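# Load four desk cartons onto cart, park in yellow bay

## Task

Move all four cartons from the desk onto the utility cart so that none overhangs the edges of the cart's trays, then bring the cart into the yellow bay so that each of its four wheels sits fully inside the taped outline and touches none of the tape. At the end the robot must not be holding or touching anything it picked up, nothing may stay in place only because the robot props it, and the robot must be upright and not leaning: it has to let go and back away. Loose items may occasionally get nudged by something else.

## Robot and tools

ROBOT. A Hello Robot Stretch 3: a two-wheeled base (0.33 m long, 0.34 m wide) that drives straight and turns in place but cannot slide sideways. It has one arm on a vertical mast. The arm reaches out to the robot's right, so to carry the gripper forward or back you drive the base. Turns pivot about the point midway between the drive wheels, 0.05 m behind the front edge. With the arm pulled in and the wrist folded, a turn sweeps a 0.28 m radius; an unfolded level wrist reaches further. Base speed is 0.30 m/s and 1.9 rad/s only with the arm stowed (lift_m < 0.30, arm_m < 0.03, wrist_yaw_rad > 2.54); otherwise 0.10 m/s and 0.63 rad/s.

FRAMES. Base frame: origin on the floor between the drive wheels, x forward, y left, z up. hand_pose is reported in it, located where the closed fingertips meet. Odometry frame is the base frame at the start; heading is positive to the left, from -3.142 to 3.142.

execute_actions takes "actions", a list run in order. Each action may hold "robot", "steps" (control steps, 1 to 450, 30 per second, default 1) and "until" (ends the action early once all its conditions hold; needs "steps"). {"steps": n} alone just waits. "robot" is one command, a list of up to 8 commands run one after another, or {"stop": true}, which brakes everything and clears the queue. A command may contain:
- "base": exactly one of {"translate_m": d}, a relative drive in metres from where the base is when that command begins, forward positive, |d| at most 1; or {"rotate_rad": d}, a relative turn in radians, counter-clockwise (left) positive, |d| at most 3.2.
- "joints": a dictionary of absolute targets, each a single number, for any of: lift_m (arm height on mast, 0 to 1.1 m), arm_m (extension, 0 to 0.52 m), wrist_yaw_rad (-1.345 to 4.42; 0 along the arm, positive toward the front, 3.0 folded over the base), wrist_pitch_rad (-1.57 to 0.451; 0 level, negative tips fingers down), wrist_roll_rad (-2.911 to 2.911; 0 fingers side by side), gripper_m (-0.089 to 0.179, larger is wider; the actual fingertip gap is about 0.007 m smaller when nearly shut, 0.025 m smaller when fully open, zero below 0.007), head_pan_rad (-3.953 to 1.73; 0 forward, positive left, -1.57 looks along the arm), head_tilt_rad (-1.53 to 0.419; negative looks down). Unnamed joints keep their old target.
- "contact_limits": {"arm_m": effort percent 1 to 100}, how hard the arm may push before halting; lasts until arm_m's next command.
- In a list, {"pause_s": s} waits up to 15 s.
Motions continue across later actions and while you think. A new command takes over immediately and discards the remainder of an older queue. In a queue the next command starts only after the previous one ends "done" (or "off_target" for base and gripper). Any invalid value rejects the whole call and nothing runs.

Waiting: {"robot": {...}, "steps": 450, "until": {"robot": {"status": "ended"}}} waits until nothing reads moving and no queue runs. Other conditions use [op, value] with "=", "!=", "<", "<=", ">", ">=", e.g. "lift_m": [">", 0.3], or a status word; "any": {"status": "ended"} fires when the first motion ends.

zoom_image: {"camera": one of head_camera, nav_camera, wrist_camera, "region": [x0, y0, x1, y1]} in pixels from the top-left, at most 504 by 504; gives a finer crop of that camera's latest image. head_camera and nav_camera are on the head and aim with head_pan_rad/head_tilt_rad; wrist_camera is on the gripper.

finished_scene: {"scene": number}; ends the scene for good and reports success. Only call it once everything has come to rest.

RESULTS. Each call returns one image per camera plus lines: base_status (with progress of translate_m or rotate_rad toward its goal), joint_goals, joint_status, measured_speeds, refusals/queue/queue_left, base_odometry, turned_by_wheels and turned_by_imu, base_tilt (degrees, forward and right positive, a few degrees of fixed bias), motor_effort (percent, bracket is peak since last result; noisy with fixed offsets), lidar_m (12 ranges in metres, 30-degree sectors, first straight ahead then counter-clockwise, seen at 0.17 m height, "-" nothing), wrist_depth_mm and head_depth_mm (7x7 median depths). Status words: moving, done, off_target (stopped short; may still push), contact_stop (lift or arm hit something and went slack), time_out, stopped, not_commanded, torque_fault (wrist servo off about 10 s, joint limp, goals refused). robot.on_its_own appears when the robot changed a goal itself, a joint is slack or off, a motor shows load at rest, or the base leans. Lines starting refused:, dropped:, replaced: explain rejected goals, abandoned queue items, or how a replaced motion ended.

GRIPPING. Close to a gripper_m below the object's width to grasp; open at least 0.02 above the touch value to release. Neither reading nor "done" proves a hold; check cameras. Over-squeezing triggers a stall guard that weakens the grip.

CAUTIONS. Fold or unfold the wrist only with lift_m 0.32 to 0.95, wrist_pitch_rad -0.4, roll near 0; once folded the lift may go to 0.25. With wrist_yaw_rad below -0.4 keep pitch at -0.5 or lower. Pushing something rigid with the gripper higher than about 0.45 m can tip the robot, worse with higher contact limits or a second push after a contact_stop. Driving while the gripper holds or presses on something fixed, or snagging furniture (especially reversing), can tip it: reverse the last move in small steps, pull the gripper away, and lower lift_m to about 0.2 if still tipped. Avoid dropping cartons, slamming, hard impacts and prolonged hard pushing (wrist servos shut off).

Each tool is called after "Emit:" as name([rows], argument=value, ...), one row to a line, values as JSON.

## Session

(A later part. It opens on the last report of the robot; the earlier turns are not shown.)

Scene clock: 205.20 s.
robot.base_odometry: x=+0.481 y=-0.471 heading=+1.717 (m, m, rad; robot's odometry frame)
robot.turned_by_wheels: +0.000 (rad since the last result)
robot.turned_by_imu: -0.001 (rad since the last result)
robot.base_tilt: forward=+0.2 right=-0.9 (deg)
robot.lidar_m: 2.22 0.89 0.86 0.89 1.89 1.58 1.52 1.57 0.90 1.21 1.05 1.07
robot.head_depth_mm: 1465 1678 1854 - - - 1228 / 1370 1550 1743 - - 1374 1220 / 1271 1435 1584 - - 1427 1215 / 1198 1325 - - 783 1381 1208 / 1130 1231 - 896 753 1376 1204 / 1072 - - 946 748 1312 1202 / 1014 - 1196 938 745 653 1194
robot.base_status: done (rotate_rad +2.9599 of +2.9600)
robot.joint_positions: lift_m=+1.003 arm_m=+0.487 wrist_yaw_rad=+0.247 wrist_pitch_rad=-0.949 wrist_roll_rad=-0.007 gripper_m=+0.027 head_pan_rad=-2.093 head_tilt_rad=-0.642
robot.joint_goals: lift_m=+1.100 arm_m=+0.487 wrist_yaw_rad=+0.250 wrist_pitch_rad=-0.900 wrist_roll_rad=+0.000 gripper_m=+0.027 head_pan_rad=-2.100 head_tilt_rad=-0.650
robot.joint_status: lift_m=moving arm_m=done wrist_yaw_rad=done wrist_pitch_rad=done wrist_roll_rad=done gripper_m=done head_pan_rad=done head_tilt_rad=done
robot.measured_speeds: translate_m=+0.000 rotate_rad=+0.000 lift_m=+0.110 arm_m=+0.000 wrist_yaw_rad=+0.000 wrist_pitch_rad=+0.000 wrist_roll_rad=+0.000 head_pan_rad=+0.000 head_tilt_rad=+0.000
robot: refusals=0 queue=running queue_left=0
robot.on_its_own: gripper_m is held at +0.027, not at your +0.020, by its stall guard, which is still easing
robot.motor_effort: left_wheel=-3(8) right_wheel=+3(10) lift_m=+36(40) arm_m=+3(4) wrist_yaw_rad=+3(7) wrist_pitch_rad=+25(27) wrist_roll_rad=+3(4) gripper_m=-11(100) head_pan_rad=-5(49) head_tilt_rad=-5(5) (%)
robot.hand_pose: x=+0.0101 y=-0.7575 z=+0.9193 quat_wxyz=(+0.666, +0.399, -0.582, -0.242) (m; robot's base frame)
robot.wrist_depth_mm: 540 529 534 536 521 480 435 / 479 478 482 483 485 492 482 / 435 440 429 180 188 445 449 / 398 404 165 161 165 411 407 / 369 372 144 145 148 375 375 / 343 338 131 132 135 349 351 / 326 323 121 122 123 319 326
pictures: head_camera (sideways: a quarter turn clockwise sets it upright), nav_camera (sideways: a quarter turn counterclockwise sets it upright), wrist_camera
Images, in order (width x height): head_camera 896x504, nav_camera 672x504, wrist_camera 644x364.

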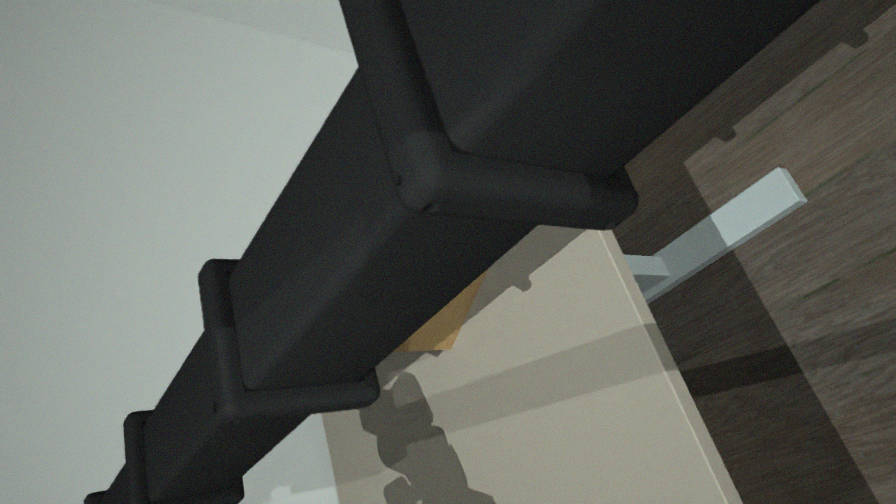

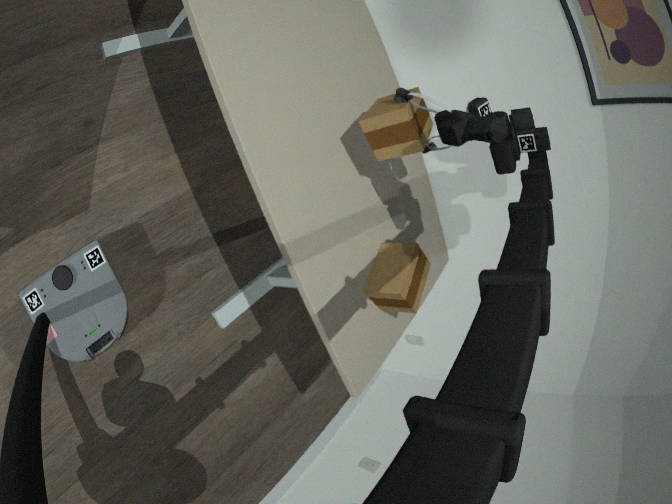

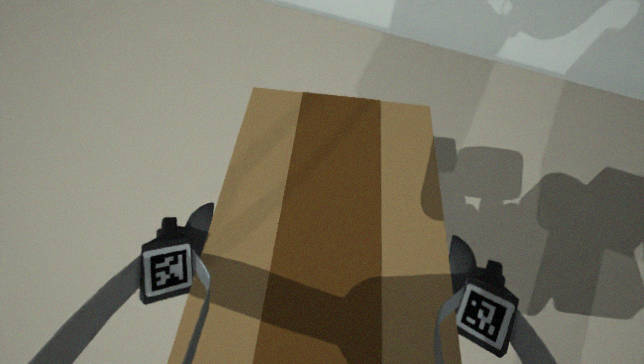

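Emit:
execute_actions([
  {"robot":{"base":{"rotate_rad":1.41},"joints":{"gripper_m":0.01,"wrist_pitch_rad":-0.8,"wrist_yaw_rad":0.0,"arm_m":0.05,"head_pan_rad":-1.4}},"steps":50},
  {"robot":{"joints":{"gripper_m":0.015}},"steps":100,"until":{"robot":{"base_status":"done"}}},
  {"robot":{"base":{"translate_m":0.444},"joints":{"gripper_m":0.01}},"steps":55},
  {"robot":{"joints":{"gripper_m":0.015}},"steps":55},
  {"robot":{"joints":{"gripper_m":0.01}},"steps":100,"until":{"robot":{"base_status":"done"}}},
  {"robot":{"base":{"rotate_rad":1.195},"joints":{"gripper_m":0.015}},"steps":100,"until":{"robot":{"base_status":"done"}}},
  {"robot":{"joints":{"gripper_m":0.01,"arm_m":0.2}},"steps":40},
])

Scene clock: 222.53 s.
robot.base_odometry: x=+0.037 y=-0.465 heading=-1.962 (m, m, rad; robot's odometry frame)
robot.turned_by_wheels: +2.605 (rad since the last result)
robot.turned_by_imu: +2.585 (rad since the last result)
robot.base_tilt: forward=+0.2 right=-0.9 (deg)
robot.lidar_m: 1.64 1.60 1.64 1.33 1.65 1.36 2.25 0.64 0.47 0.45 2.50 2.21
robot.head_depth_mm: - - 2857 660 638 897 1027 / 3157 - - 426 470 906 1021 / 3068 3403 3140 432 578 903 1032 / 2872 3251 2945 838 623 877 1008 / 2679 2508 2706 2159 1705 1409 1205 / 2588 2387 2624 2131 1682 1401 1193 / 2505 2299 2484 2118 1680 1395 1198
robot.base_status: done (rotate_rad +1.1949 of +1.1950)
robot.joint_positions: lift_m=+1.099 arm_m=+0.162 wrist_yaw_rad=+0.001 wrist_pitch_rad=-0.855 wrist_roll_rad=-0.005 gripper_m=+0.015 head_pan_rad=-1.407 head_tilt_rad=-0.642
robot.joint_goals: lift_m=+1.100 arm_m=+0.200 wrist_yaw_rad=+0.000 wrist_pitch_rad=-0.800 wrist_roll_rad=+0.000 gripper_m=+0.014 head_pan_rad=-1.400 head_tilt_rad=-0.650
robot.joint_status: lift_m=done arm_m=moving wrist_yaw_rad=done wrist_pitch_rad=off_target wrist_roll_rad=done gripper_m=done head_pan_rad=done head_tilt_rad=done
robot.measured_speeds: translate_m=+0.000 rotate_rad=+0.000 lift_m=+0.000 arm_m=+0.105 wrist_yaw_rad=+0.000 wrist_pitch_rad=+0.000 wrist_roll_rad=+0.000 head_pan_rad=+0.000 head_tilt_rad=+0.000
robot: refusals=0 queue=running queue_left=0
robot.motor_effort: left_wheel=-3(13) right_wheel=+3(13) lift_m=+37(36) arm_m=+7(7) wrist_yaw_rad=+0(7) wrist_pitch_rad=+28(31) wrist_roll_rad=+3(3) gripper_m=-34(100) head_pan_rad=+4(51) head_tilt_rad=-4(5) (%)
robot.hand_pose: x=-0.0214 y=-0.4567 z=+1.0288 quat_wxyz=(+0.646, +0.294, -0.641, -0.292) (m; robot's base frame)
robot.wrist_depth_mm: - - - - - - - / - - - 572 570 573 554 / - - - 190 200 369 392 / - - 172 165 174 333 358 / - - 145 147 151 311 394 / - - 130 132 135 388 394 / - - 119 120 122 644 364
pictures: head_camera (sideways: a quarter turn clockwise sets it upright), nav_camera (sideways: a quarter turn counterclockwise sets it upright), wrist_camera
Images, in order (width x height): head_camera 896x504, nav_camera 672x504, wrist_camera 644x364.

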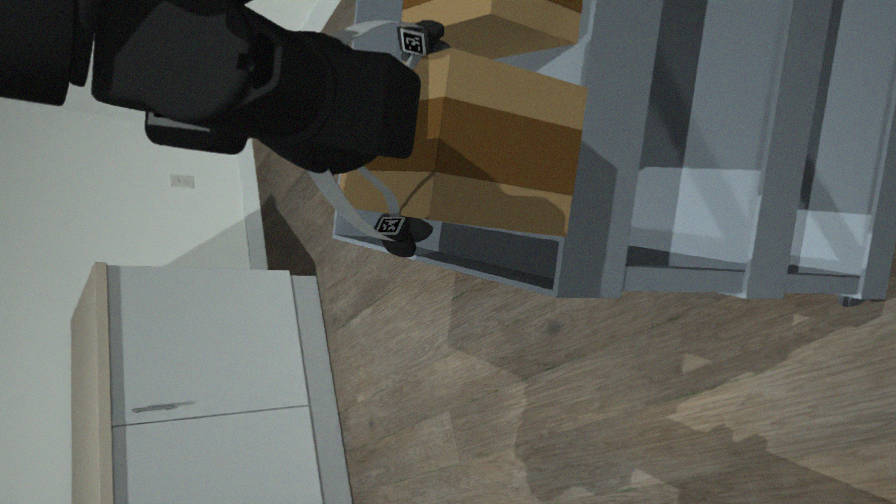

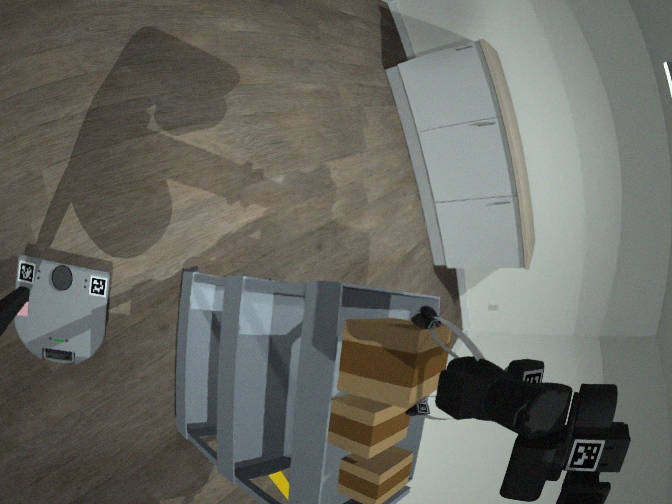

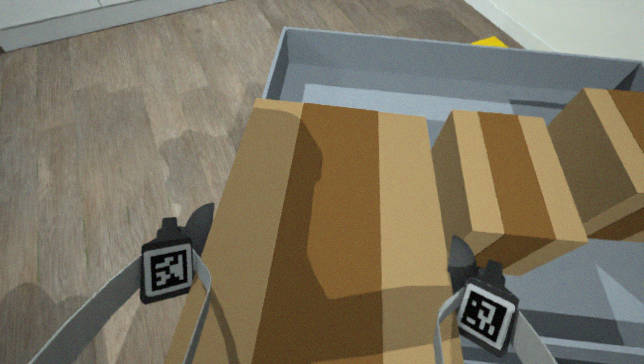

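Emit:
execute_actions([
  {"robot":{"joints":{"gripper_m":0.015,"arm_m":0.465,"wrist_pitch_rad":-0.75}},"steps":50},
  {"robot":{"joints":{"gripper_m":0.01}},"steps":100,"until":{"robot":{"status":"ended"}}},
  {"robot":{"joints":{"gripper_m":0.015,"lift_m":0.968}},"steps":100,"until":{"robot":{"status":"ended"}}},
])

Scene clock: 230.13 s.
robot.base_odometry: x=+0.037 y=-0.465 heading=-1.962 (m, m, rad; robot's odometry frame)
robot.turned_by_wheels: +0.000 (rad since the last result)
robot.turned_by_imu: -0.001 (rad since the last result)
robot.base_tilt: forward=+0.2 right=-0.9 (deg)
robot.lidar_m: 1.64 1.60 1.64 1.32 1.65 1.36 2.25 0.64 0.47 0.45 2.49 2.21
robot.head_depth_mm: 2741 - 2895 714 638 891 1020 / 3156 - 953 792 670 909 1019 / 3031 3457 2939 783 621 900 1033 / 2883 3224 2879 837 632 874 1007 / 2662 2512 2708 2150 1690 1405 1203 / 2589 2382 2626 2129 1695 1398 1191 / 2490 2275 2496 2111 1678 1406 1195
robot.base_status: done (rotate_rad +1.1949 of +1.1950)
robot.joint_positions: lift_m=+0.968 arm_m=+0.465 wrist_yaw_rad=+0.001 wrist_pitch_rad=-0.810 wrist_roll_rad=-0.005 gripper_m=+0.024 head_pan_rad=-1.407 head_tilt_rad=-0.642
robot.joint_goals: lift_m=+0.968 arm_m=+0.465 wrist_yaw_rad=+0.000 wrist_pitch_rad=-0.750 wrist_roll_rad=+0.000 gripper_m=+0.022 head_pan_rad=-1.400 head_tilt_rad=-0.650
robot.joint_status: lift_m=done arm_m=done wrist_yaw_rad=done wrist_pitch_rad=off_target wrist_roll_rad=done gripper_m=done head_pan_rad=done head_tilt_rad=done
robot.measured_speeds: translate_m=+0.000 rotate_rad=+0.000 lift_m=+0.000 arm_m=+0.000 wrist_yaw_rad=+0.000 wrist_pitch_rad=+0.000 wrist_roll_rad=+0.000 head_pan_rad=+0.000 head_tilt_rad=+0.000
robot: refusals=0 queue=done queue_left=0
robot.on_its_own: gripper_m is held at +0.022, not at your +0.015, by its stall guard, which is still easing
robot.motor_effort: left_wheel=-3(2) right_wheel=+2(3) lift_m=+33(37) arm_m=+4(8) wrist_yaw_rad=-2(1) wrist_pitch_rad=+30(38) wrist_roll_rad=+2(3) gripper_m=-31(84) head_pan_rad=+4(4) head_tilt_rad=-4(4) (%)
robot.hand_pose: x=-0.0214 y=-0.7690 z=+0.9044 quat_wxyz=(+0.652, +0.280, -0.648, -0.278) (m; robot's base frame)
robot.wrist_depth_mm: - - - - - - - / - - - - - - - / - - 269 190 203 - - / - - 173 166 174 309 297 / - - 145 148 152 293 296 / - 248 130 132 135 268 268 / 953 188 119 120 123 238 245
pictures: head_camera (sideways: a quarter turn clockwise sets it upright), nav_camera (sideways: a quarter turn counterclockwise sets it upright), wrist_camera
Images, in order (width x height): head_camera 896x504, nav_camera 672x504, wrist_camera 644x364.

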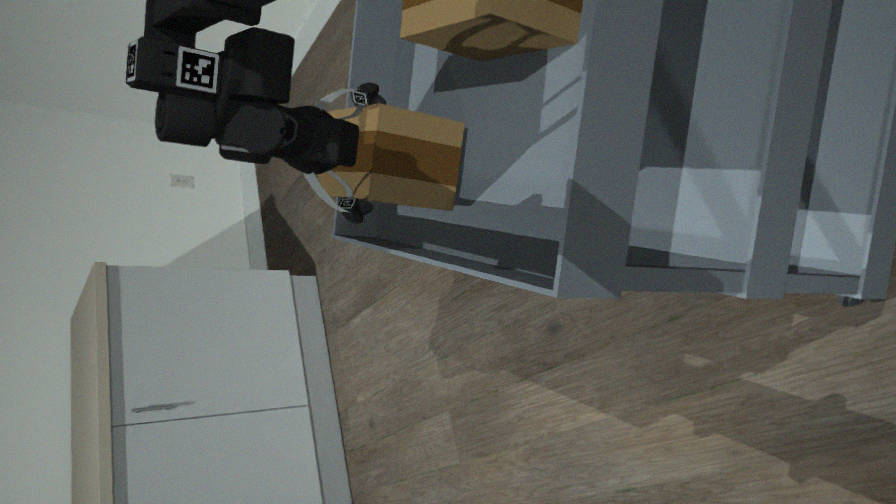

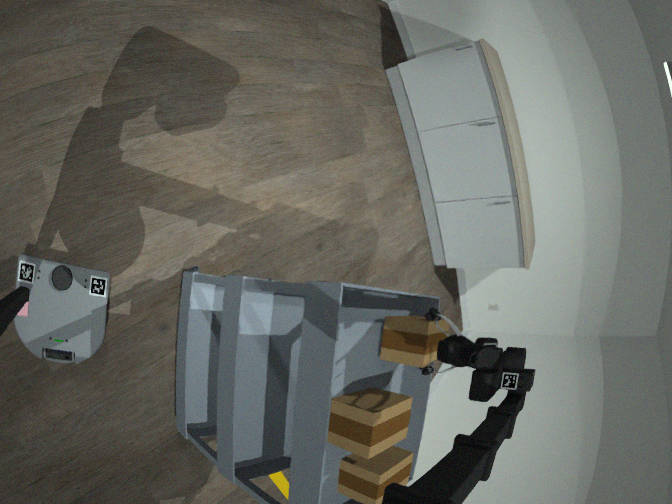

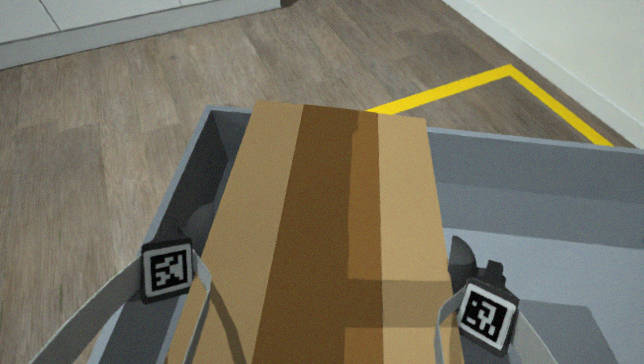

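Emit:
execute_actions([
  {"robot":{"joints":{"lift_m":0.955,"wrist_pitch_rad":-0.79}},"steps":60,"until":{"robot":{"status":"ended"}}},
  {"robot":[{"joints":{"gripper_m":0.145}},{"joints":{"lift_m":1.07,"wrist_pitch_rad":-0.9}},{"base":{"rotate_rad":-1.478},"joints":{"gripper_m":0.179}},{"base":{"translate_m":-0.47},"joints":{"wrist_yaw_rad":0.86,"lift_m":0.98,"arm_m":0.46,"head_pan_rad":-1.3}},{"base":{"rotate_rad":-1.55}}],"steps":450,"until":{"robot":{"status":"ended"}}},
  {"steps":200,"until":{"robot":{"status":"ended"}}},
])

Scene clock: 252.17 s.
robot.base_odometry: x=+0.486 y=-0.603 heading=+1.294 (m, m, rad; robot's odometry frame)
robot.turned_by_wheels: -3.028 (rad since the last result)
robot.turned_by_imu: -3.007 (rad since the last result)
robot.base_tilt: forward=+0.2 right=-0.9 (deg)
robot.lidar_m: 1.91 2.34 0.93 0.92 2.93 1.79 1.42 1.39 1.48 0.86 1.22 1.16
robot.head_depth_mm: 1101 - 1457 1023 777 1444 1228 / 1084 1204 1308 855 769 1397 1208 / 1062 1175 1279 835 765 1346 1215 / 1039 1162 1244 924 760 1346 1205 / 1024 1137 1235 951 753 1338 1209 / 1008 1120 1209 945 749 1315 1196 / 992 1091 1180 938 745 1305 1200
robot.base_status: done (rotate_rad -1.5499 of -1.5500)
robot.joint_positions: lift_m=+0.980 arm_m=+0.460 wrist_yaw_rad=+0.857 wrist_pitch_rad=-0.907 wrist_roll_rad=-0.005 gripper_m=+0.179 head_pan_rad=-1.307 head_tilt_rad=-0.642
robot.joint_goals: lift_m=+0.980 arm_m=+0.460 wrist_yaw_rad=+0.860 wrist_pitch_rad=-0.900 wrist_roll_rad=+0.000 gripper_m=+0.179 head_pan_rad=-1.300 head_tilt_rad=-0.650
robot.joint_status: lift_m=done arm_m=done wrist_yaw_rad=done wrist_pitch_rad=done wrist_roll_rad=done gripper_m=done head_pan_rad=done head_tilt_rad=done
robot.measured_speeds: translate_m=+0.000 rotate_rad=+0.000 lift_m=+0.000 arm_m=+0.000 wrist_yaw_rad=+0.000 wrist_pitch_rad=+0.000 wrist_roll_rad=+0.000 head_pan_rad=+0.000 head_tilt_rad=+0.000
robot: refusals=0 queue=done queue_left=0
robot.motor_effort: left_wheel=+3(13) right_wheel=-2(8) lift_m=+27(31) arm_m=-5(1) wrist_yaw_rad=+3(6) wrist_pitch_rad=+4(31) wrist_roll_rad=+2(2) gripper_m=-1(86) head_pan_rad=+4(20) head_tilt_rad=-5(5) (%)
robot.hand_pose: x=+0.0835 y=-0.6963 z=+0.9021 quat_wxyz=(+0.708, +0.546, -0.447, -0.016) (m; robot's base frame)
robot.wrist_depth_mm: 533 540 539 543 555 532 486 / 481 474 478 482 484 490 487 / 428 424 430 434 434 439 438 / 386 391 390 387 258 402 400 / 354 362 359 356 236 355 365 / - 323 331 322 218 220 338 / 306 305 305 299 202 203 318
pictures: head_camera (sideways: a quarter turn clockwise sets it upright), nav_camera (sideways: a quarter turn counterclockwise sets it upright), wrist_camera
Images, in order (width x height): head_camera 896x504, nav_camera 672x504, wrist_camera 644x364.

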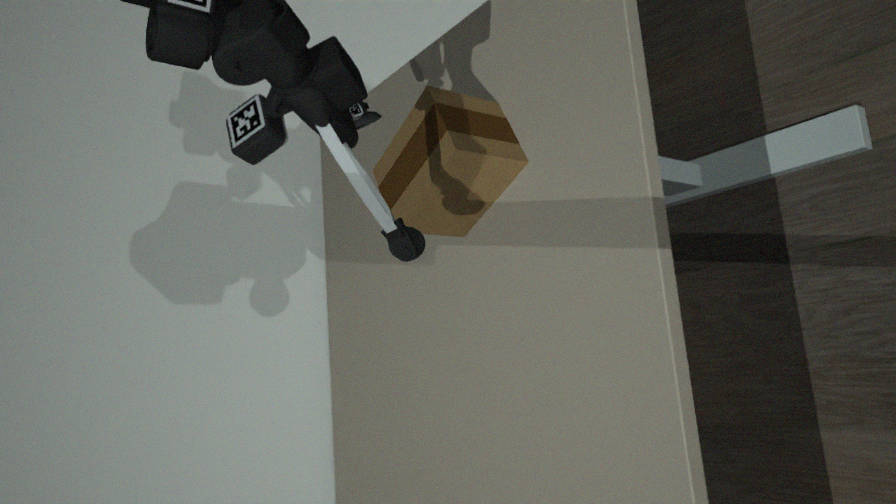

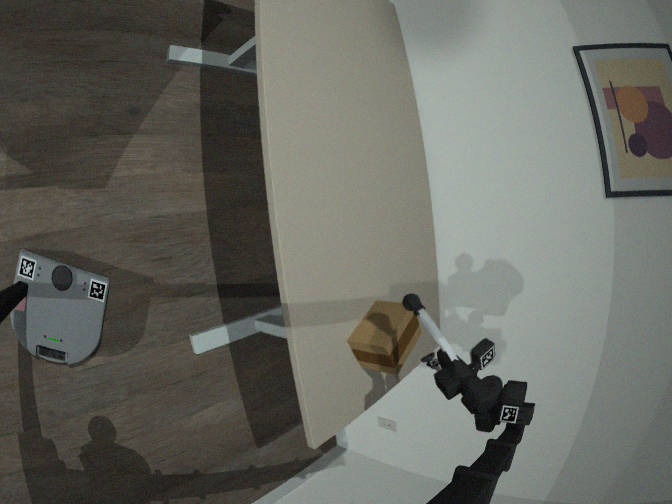

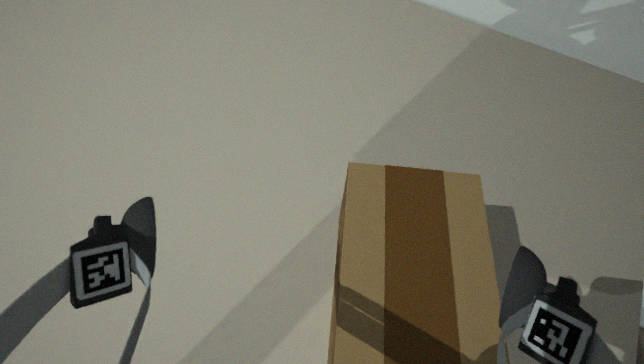

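Emit:
execute_actions([
  {"robot":{"base":{"translate_m":-0.027},"joints":{"arm_m":0.505}},"steps":150,"until":{"robot":{"status":"ended"}}},
])

Scene clock: 269.20 s.
robot.base_odometry: x=+0.479 y=-0.629 heading=+1.294 (m, m, rad; robot's odometry frame)
robot.turned_by_wheels: +0.000 (rad since the last result)
robot.turned_by_imu: +0.000 (rad since the last result)
robot.base_tilt: forward=+0.2 right=-0.8 (deg)
robot.lidar_m: 1.93 2.37 0.93 0.92 2.93 1.76 1.39 1.37 1.45 0.86 1.23 1.18
robot.head_depth_mm: 1113 - 1459 1557 778 1437 1225 / 1094 1207 1334 944 769 1431 1218 / 1072 1192 1292 824 764 1357 1207 / 1052 1170 1259 892 760 1381 1206 / 1037 1143 1231 951 755 1337 1194 / 1018 1124 1215 942 747 1340 1199 / 995 1103 1193 937 746 1304 1189
robot.base_status: done (translate_m -0.0270 of -0.0270)
robot.joint_positions: lift_m=+0.980 arm_m=+0.505 wrist_yaw_rad=+0.857 wrist_pitch_rad=-0.907 wrist_roll_rad=-0.005 gripper_m=+0.179 head_pan_rad=-1.307 head_tilt_rad=-0.642
robot.joint_goals: lift_m=+0.980 arm_m=+0.505 wrist_yaw_rad=+0.860 wrist_pitch_rad=-0.900 wrist_roll_rad=+0.000 gripper_m=+0.179 head_pan_rad=-1.300 head_tilt_rad=-0.650
robot.joint_status: lift_m=done arm_m=done wrist_yaw_rad=done wrist_pitch_rad=done wrist_roll_rad=done gripper_m=done head_pan_rad=done head_tilt_rad=done
robot.measured_speeds: translate_m=+0.000 rotate_rad=+0.000 lift_m=+0.000 arm_m=+0.000 wrist_yaw_rad=+0.000 wrist_pitch_rad=+0.000 wrist_roll_rad=+0.000 head_pan_rad=+0.000 head_tilt_rad=+0.000
robot: refusals=0 queue=done queue_left=0
robot.motor_effort: left_wheel=+3(6) right_wheel=-2(7) lift_m=+26(26) arm_m=+5(4) wrist_yaw_rad=+3(4) wrist_pitch_rad=+4(4) wrist_roll_rad=+2(2) gripper_m=+0(0) head_pan_rad=+4(5) head_tilt_rad=-5(5) (%)
robot.hand_pose: x=+0.0835 y=-0.7407 z=+0.9021 quat_wxyz=(+0.708, +0.546, -0.447, -0.016) (m; robot's base frame)
robot.wrist_depth_mm: 531 542 541 544 553 523 461 / 469 471 477 487 491 484 483 / 428 429 426 432 439 438 450 / 388 389 392 256 386 396 403 / 351 362 356 236 245 364 376 / - 323 328 216 223 339 794 / 308 305 303 200 205 308 943
pictures: head_camera (sideways: a quarter turn clockwise sets it upright), nav_camera (sideways: a quarter turn counterclockwise sets it upright), wrist_camera
Images, in order (width x height): head_camera 896x504, nav_camera 672x504, wrist_camera 644x364.

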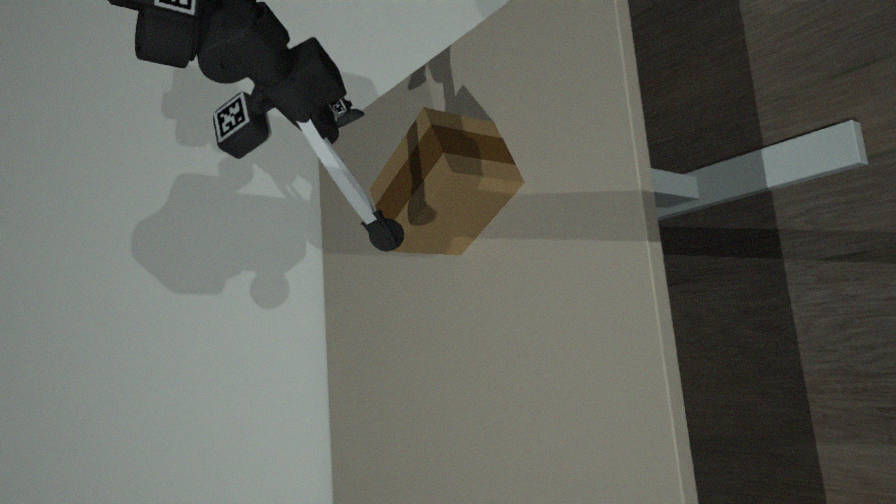

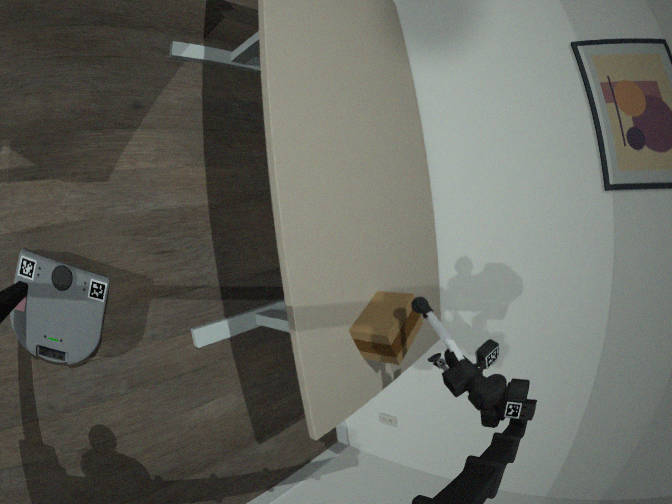

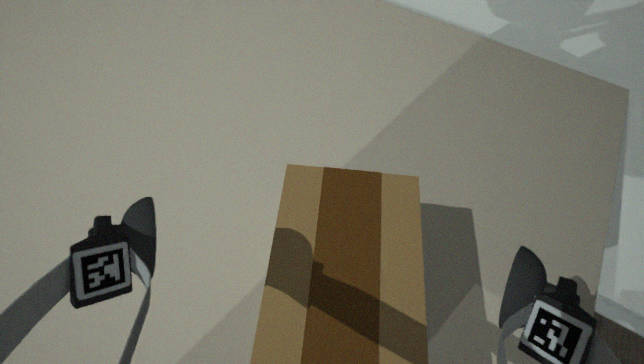

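Emit:
execute_actions([
  {"robot":[{"joints":{"arm_m":0.518,"wrist_yaw_rad":0.84}},{"joints":{"lift_m":0.894}}],"steps":150,"until":{"robot":{"status":"ended"}}},
])

Scene clock: 273.90 s.
robot.base_odometry: x=+0.479 y=-0.629 heading=+1.294 (m, m, rad; robot's odometry frame)
robot.turned_by_wheels: +0.000 (rad since the last result)
robot.turned_by_imu: +0.000 (rad since the last result)
robot.base_tilt: forward=+0.1 right=-0.9 (deg)
robot.lidar_m: 1.93 2.36 0.93 0.92 2.92 1.76 1.39 1.37 1.46 0.86 1.23 1.18
robot.head_depth_mm: 1115 1241 - 1546 777 1432 1230 / 1096 1224 1325 892 771 1437 1224 / 1070 1199 1275 812 761 1354 1206 / 1050 1171 1255 899 758 1386 1209 / 1029 1152 1228 955 755 1347 1204 / 1013 1129 1214 948 750 1337 1199 / 995 1100 1194 936 746 1299 1195
robot.base_status: done (translate_m -0.0270 of -0.0270)
robot.joint_positions: lift_m=+0.894 arm_m=+0.518 wrist_yaw_rad=+0.843 wrist_pitch_rad=-0.907 wrist_roll_rad=-0.005 gripper_m=+0.179 head_pan_rad=-1.307 head_tilt_rad=-0.642
robot.joint_goals: lift_m=+0.894 arm_m=+0.518 wrist_yaw_rad=+0.840 wrist_pitch_rad=-0.900 wrist_roll_rad=+0.000 gripper_m=+0.179 head_pan_rad=-1.300 head_tilt_rad=-0.650
robot.joint_status: lift_m=done arm_m=done wrist_yaw_rad=done wrist_pitch_rad=done wrist_roll_rad=done gripper_m=done head_pan_rad=done head_tilt_rad=done
robot.measured_speeds: translate_m=+0.000 rotate_rad=+0.000 lift_m=+0.000 arm_m=+0.000 wrist_yaw_rad=+0.000 wrist_pitch_rad=+0.000 wrist_roll_rad=+0.000 head_pan_rad=+0.000 head_tilt_rad=+0.000
robot: refusals=0 queue=done queue_left=0
robot.motor_effort: left_wheel=+4(3) right_wheel=-2(2) lift_m=+27(27) arm_m=+4(3) wrist_yaw_rad=-3(3) wrist_pitch_rad=+4(4) wrist_roll_rad=+2(2) gripper_m=-1(1) head_pan_rad=+4(4) head_tilt_rad=-5(4) (%)
robot.hand_pose: x=+0.0822 y=-0.7552 z=+0.8161 quat_wxyz=(+0.708, +0.543, -0.451, -0.022) (m; robot's base frame)
robot.wrist_depth_mm: 394 401 403 408 412 419 414 / 352 355 353 356 359 365 366 / 317 320 312 174 175 327 331 / 291 290 164 158 160 295 297 / 266 271 147 145 146 274 273 / - 242 133 133 134 253 252 / 227 228 123 124 125 233 235
pictures: head_camera (sideways: a quarter turn clockwise sets it upright), nav_camera (sideways: a quarter turn counterclockwise sets it upright), wrist_camera
Images, in order (width x height): head_camera 896x504, nav_camera 672x504, wrist_camera 644x364.

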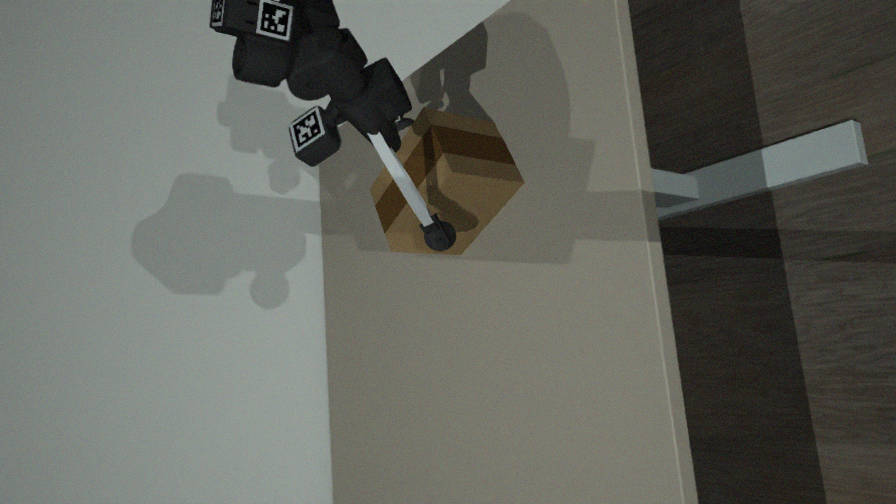

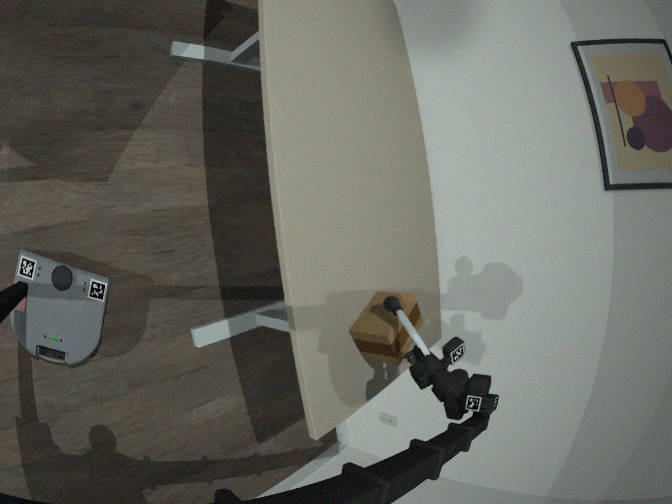

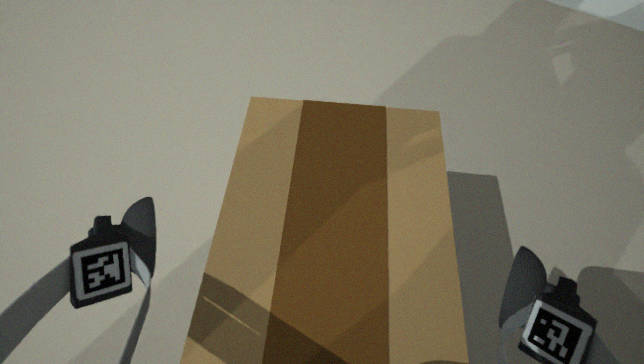

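Emit:
execute_actions([
  {"robot":[{"joints":{"gripper_m":0.02}},{"joints":{"lift_m":0.94}}],"steps":150,"until":{"robot":{"status":"ended"}}},
])

Scene clock: 279.53 s.
robot.base_odometry: x=+0.479 y=-0.629 heading=+1.294 (m, m, rad; robot's odometry frame)
robot.turned_by_wheels: +0.000 (rad since the last result)
robot.turned_by_imu: +0.000 (rad since the last result)
robot.base_tilt: forward=+0.2 right=-0.9 (deg)
robot.lidar_m: 1.92 2.37 0.93 0.92 2.92 1.77 1.39 1.37 1.46 0.85 1.24 1.18
robot.head_depth_mm: 1112 1208 1481 1543 777 1439 1227 / 1094 1221 - 876 770 1432 1220 / 1072 1202 1298 789 762 1352 1210 / 1052 1173 1253 896 761 1375 1208 / 1035 1150 1231 955 755 1338 1198 / 1013 1126 1220 946 750 1328 1199 / 997 1101 1195 938 744 1306 1195
robot.base_status: done (translate_m -0.0270 of -0.0270)
robot.joint_positions: lift_m=+0.940 arm_m=+0.518 wrist_yaw_rad=+0.841 wrist_pitch_rad=-0.920 wrist_roll_rad=-0.005 gripper_m=+0.025 head_pan_rad=-1.307 head_tilt_rad=-0.642
robot.joint_goals: lift_m=+0.940 arm_m=+0.518 wrist_yaw_rad=+0.840 wrist_pitch_rad=-0.900 wrist_roll_rad=+0.000 gripper_m=+0.024 head_pan_rad=-1.300 head_tilt_rad=-0.650
robot.joint_status: lift_m=done arm_m=done wrist_yaw_rad=done wrist_pitch_rad=done wrist_roll_rad=done gripper_m=done head_pan_rad=done head_tilt_rad=done
robot.measured_speeds: translate_m=+0.000 rotate_rad=+0.000 lift_m=+0.000 arm_m=+0.000 wrist_yaw_rad=+0.000 wrist_pitch_rad=+0.000 wrist_roll_rad=+0.000 head_pan_rad=+0.000 head_tilt_rad=+0.000
robot: refusals=0 queue=done queue_left=0
robot.motor_effort: left_wheel=+3(3) right_wheel=-2(2) lift_m=+33(34) arm_m=+4(4) wrist_yaw_rad=-2(4) wrist_pitch_rad=+10(11) wrist_roll_rad=+2(2) gripper_m=-30(100) head_pan_rad=+5(4) head_tilt_rad=-5(4) (%)
robot.hand_pose: x=+0.0799 y=-0.7536 z=+0.8601 quat_wxyz=(+0.708, +0.545, -0.448, -0.027) (m; robot's base frame)
robot.wrist_depth_mm: 457 456 464 470 471 473 455 / 413 412 412 419 420 420 424 / 365 372 358 172 178 382 383 / 336 340 160 155 158 348 350 / 307 312 142 143 145 317 324 / 286 284 131 131 133 291 297 / 269 269 122 122 123 270 277
pictures: head_camera (sideways: a quarter turn clockwise sets it upright), nav_camera (sideways: a quarter turn counterclockwise sets it upright), wrist_camera
Images, in order (width x height): head_camera 896x504, nav_camera 672x504, wrist_camera 644x364.

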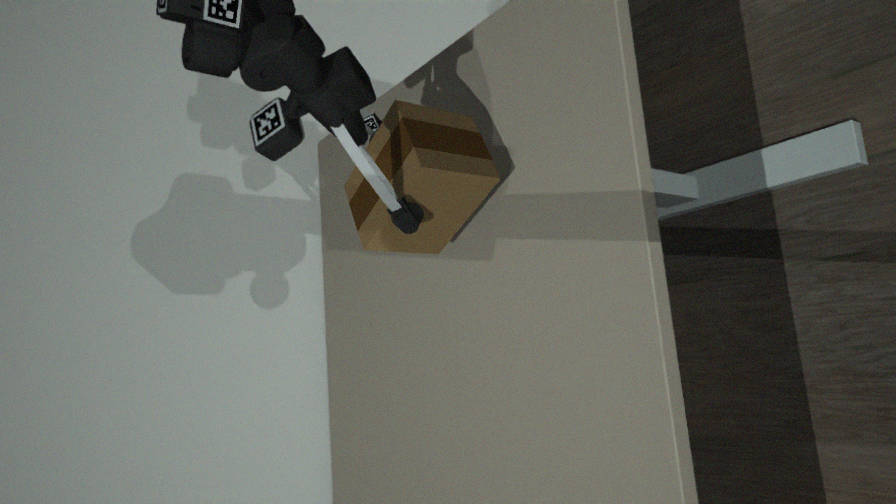

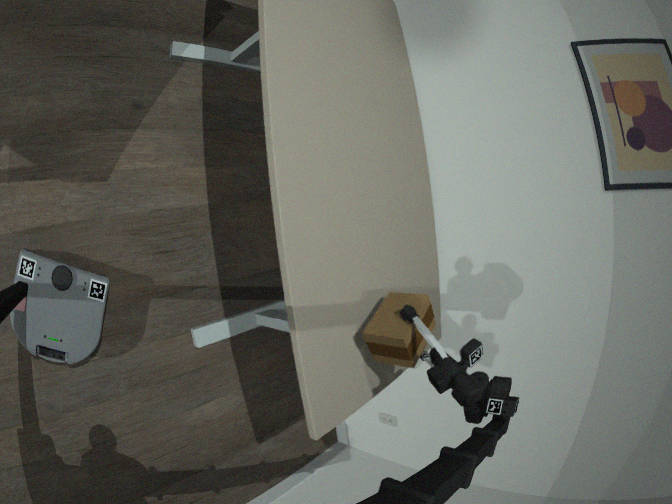

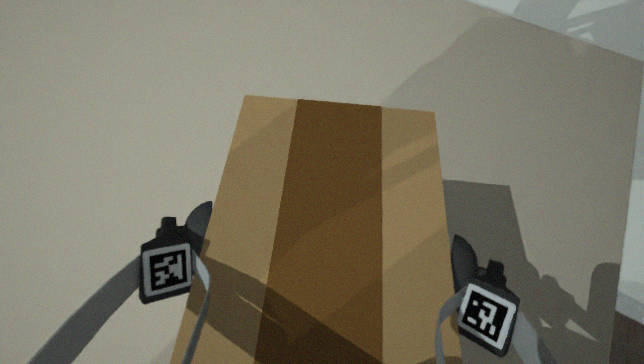

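Emit:
execute_actions([
  {"robot":[{"base":{"rotate_rad":1.532},"joints":{"lift_m":1.08,"arm_m":0.2,"wrist_yaw_rad":0.0,"head_pan_rad":-1.57,"head_tilt_rad":-0.7}},{"base":{"translate_m":0.303}},{"base":{"rotate_rad":1.50}},{"joints":{"arm_m":0.36}}],"steps":450,"until":{"robot":{"status":"ended"}}},
])

Scene clock: 304.73 s.
robot.base_odometry: x=+0.191 y=-0.535 heading=-1.958 (m, m, rad; robot's odometry frame)
robot.turned_by_wheels: +3.032 (rad since the last result)
robot.turned_by_imu: +3.009 (rad since the last result)
robot.base_tilt: forward=+0.2 right=-0.9 (deg)
robot.lidar_m: 1.58 1.51 1.55 1.16 1.51 1.29 2.07 2.23 0.65 0.62 2.63 2.18
robot.head_depth_mm: 2535 2675 909 824 1063 1245 1199 / 2679 2986 811 802 1053 1259 1193 / - 3292 651 768 1048 1275 1189 / 3273 - 594 752 1040 1278 1185 / 3183 3404 977 767 1095 1274 1177 / 2519 2665 2617 1997 1619 1356 1172 / 2349 2524 2603 1971 1607 1352 1168
robot.base_status: done (rotate_rad +1.4999 of +1.5000)
robot.joint_positions: lift_m=+1.080 arm_m=+0.360 wrist_yaw_rad=+0.002 wrist_pitch_rad=-0.921 wrist_roll_rad=-0.005 gripper_m=+0.060 head_pan_rad=-1.563 head_tilt_rad=-0.691
robot.joint_goals: lift_m=+1.080 arm_m=+0.360 wrist_yaw_rad=+0.000 wrist_pitch_rad=-0.900 wrist_roll_rad=+0.000 gripper_m=+0.059 head_pan_rad=-1.570 head_tilt_rad=-0.700
robot.joint_status: lift_m=done arm_m=done wrist_yaw_rad=done wrist_pitch_rad=done wrist_roll_rad=done gripper_m=done head_pan_rad=done head_tilt_rad=done
robot.measured_speeds: translate_m=+0.000 rotate_rad=+0.000 lift_m=+0.000 arm_m=+0.000 wrist_yaw_rad=+0.000 wrist_pitch_rad=+0.000 wrist_roll_rad=+0.000 head_pan_rad=+0.000 head_tilt_rad=+0.000
robot: refusals=0 queue=done queue_left=0
robot.on_its_own: gripper_m is held at +0.059, not at your +0.020, by its stall guard, which is not easing now
robot.motor_effort: left_wheel=-2(10) right_wheel=+2(9) lift_m=+33(39) arm_m=+5(4) wrist_yaw_rad=-2(4) wrist_pitch_rad=+11(11) wrist_roll_rad=+2(2) gripper_m=-20(30) head_pan_rad=-5(31) head_tilt_rad=-5(14) (%)
robot.hand_pose: x=-0.0214 y=-0.6404 z=+0.9998 quat_wxyz=(+0.635, +0.316, -0.631, -0.313) (m; robot's base frame)
robot.wrist_depth_mm: - - - 399 497 512 509 / - - - 379 493 512 510 / - - - 172 178 322 339 / - - 161 156 159 290 292 / - - 142 143 144 299 280 / - - 131 132 133 361 362 / - - 121 122 123 551 340
pictures: head_camera (sideways: a quarter turn clockwise sets it upright), nav_camera (sideways: a quarter turn counterclockwise sets it upright), wrist_camera
Images, in order (width x height): head_camera 896x504, nav_camera 672x504, wrist_camera 644x364.

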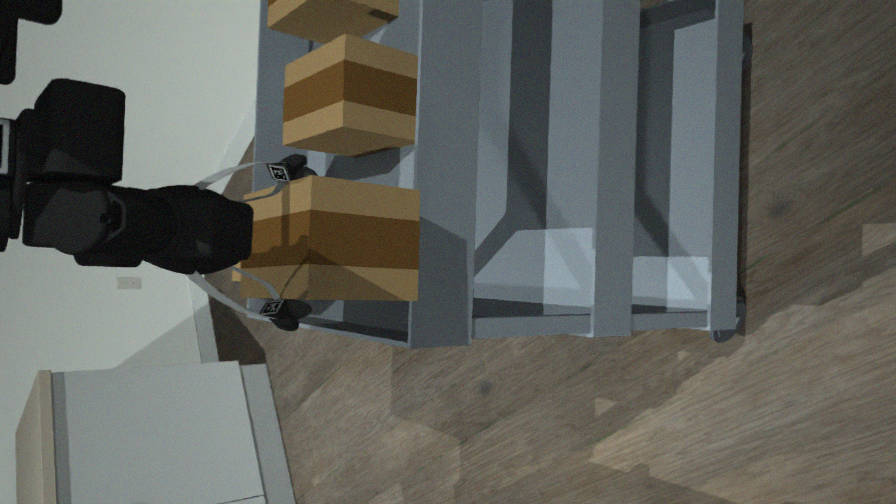

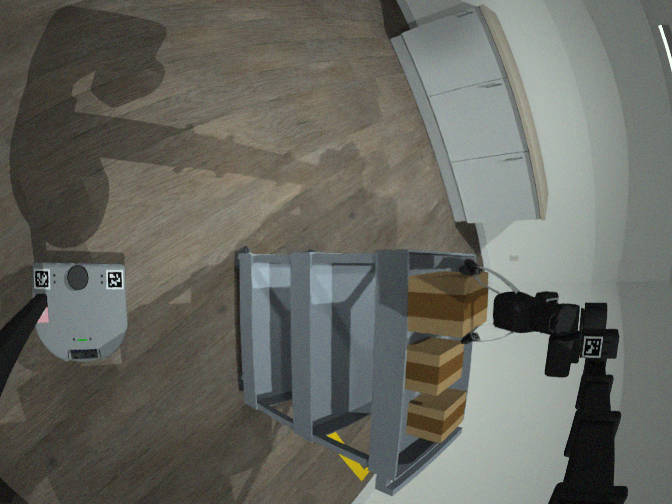

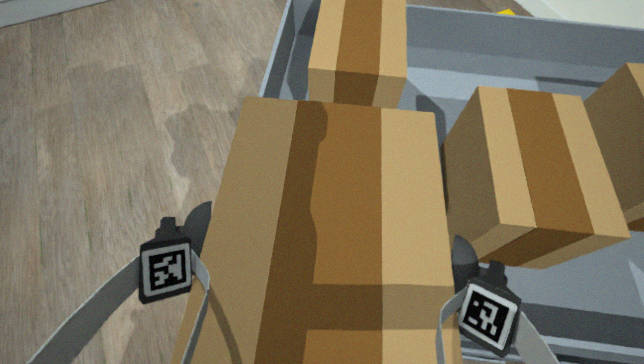

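Emit:
execute_actions([
  {"robot":[{"joints":{"arm_m":0.465,"gripper_m":0.03}},{"joints":{"lift_m":1.03}}],"steps":450,"until":{"robot":{"status":"ended"}}},
])

Scene clock: 312.27 s.
robot.base_odometry: x=+0.191 y=-0.535 heading=-1.958 (m, m, rad; robot's odometry frame)
robot.turned_by_wheels: +0.000 (rad since the last result)
robot.turned_by_imu: +0.000 (rad since the last result)
robot.base_tilt: forward=+0.2 right=-0.9 (deg)
robot.lidar_m: 1.58 1.51 1.54 1.16 1.51 1.29 2.06 2.23 0.64 0.62 2.63 2.19
robot.head_depth_mm: - 2725 907 823 1062 1251 1203 / - 3020 812 806 1052 1258 1196 / - 3344 938 845 1053 1278 1192 / 3266 3543 717 750 1039 1268 1186 / 3166 3446 1075 767 1095 1280 1177 / 2512 2707 2621 1990 1626 1358 1175 / 2366 2526 2599 1983 1611 1355 1172
robot.base_status: done (rotate_rad +1.4999 of +1.5000)
robot.joint_positions: lift_m=+1.030 arm_m=+0.465 wrist_yaw_rad=+0.002 wrist_pitch_rad=-0.921 wrist_roll_rad=-0.005 gripper_m=+0.041 head_pan_rad=-1.563 head_tilt_rad=-0.691
robot.joint_goals: lift_m=+1.030 arm_m=+0.465 wrist_yaw_rad=+0.000 wrist_pitch_rad=-0.900 wrist_roll_rad=+0.000 gripper_m=+0.040 head_pan_rad=-1.570 head_tilt_rad=-0.700
robot.joint_status: lift_m=done arm_m=done wrist_yaw_rad=done wrist_pitch_rad=done wrist_roll_rad=done gripper_m=done head_pan_rad=done head_tilt_rad=done
robot.measured_speeds: translate_m=+0.000 rotate_rad=+0.000 lift_m=+0.000 arm_m=+0.000 wrist_yaw_rad=+0.000 wrist_pitch_rad=+0.000 wrist_roll_rad=+0.000 head_pan_rad=+0.000 head_tilt_rad=+0.000
robot: refusals=0 queue=done queue_left=0
robot.on_its_own: gripper_m is held at +0.040, not at your +0.030, by its stall guard, which is still easing
robot.motor_effort: left_wheel=-2(2) right_wheel=+2(2) lift_m=+29(36) arm_m=+4(5) wrist_yaw_rad=-1(3) wrist_pitch_rad=+11(11) wrist_roll_rad=+2(2) gripper_m=-26(100) head_pan_rad=-4(4) head_tilt_rad=-5(5) (%)
robot.hand_pose: x=-0.0214 y=-0.7454 z=+0.9501 quat_wxyz=(+0.635, +0.316, -0.631, -0.313) (m; robot's base frame)
robot.wrist_depth_mm: - - - 317 324 414 - / - - - 274 288 433 430 / - - 306 171 177 402 405 / - - 161 156 159 263 232 / - - 142 143 145 254 211 / - - 131 132 133 216 194 / - - 121 122 124 242 182
pictures: head_camera (sideways: a quarter turn clockwise sets it upright), nav_camera (sideways: a quarter turn counterclockwise sets it upright), wrist_camera
Images, in order (width x height): head_camera 896x504, nav_camera 672x504, wrist_camera 644x364.

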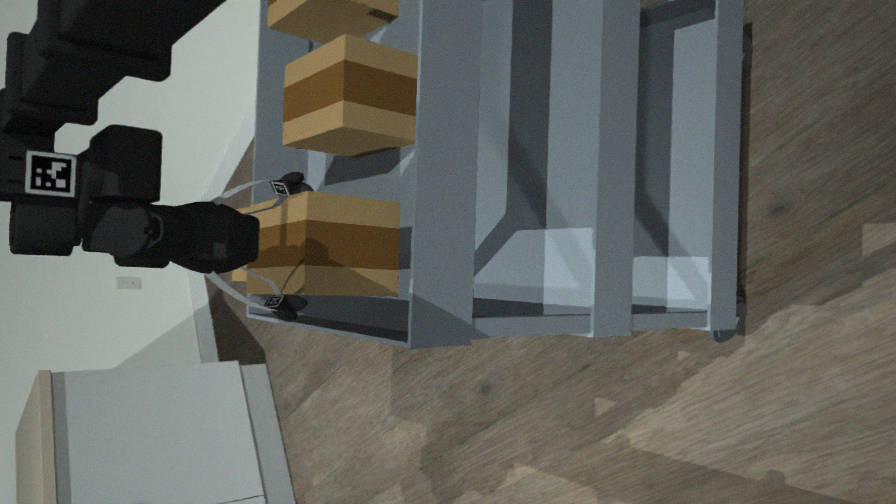

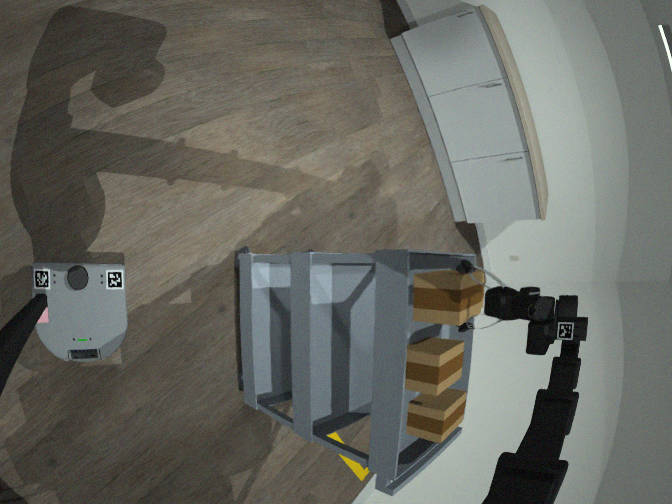

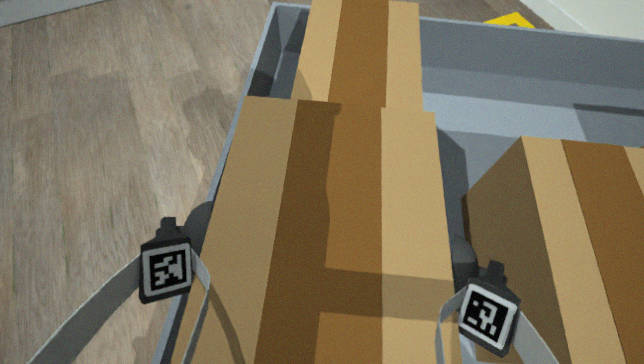

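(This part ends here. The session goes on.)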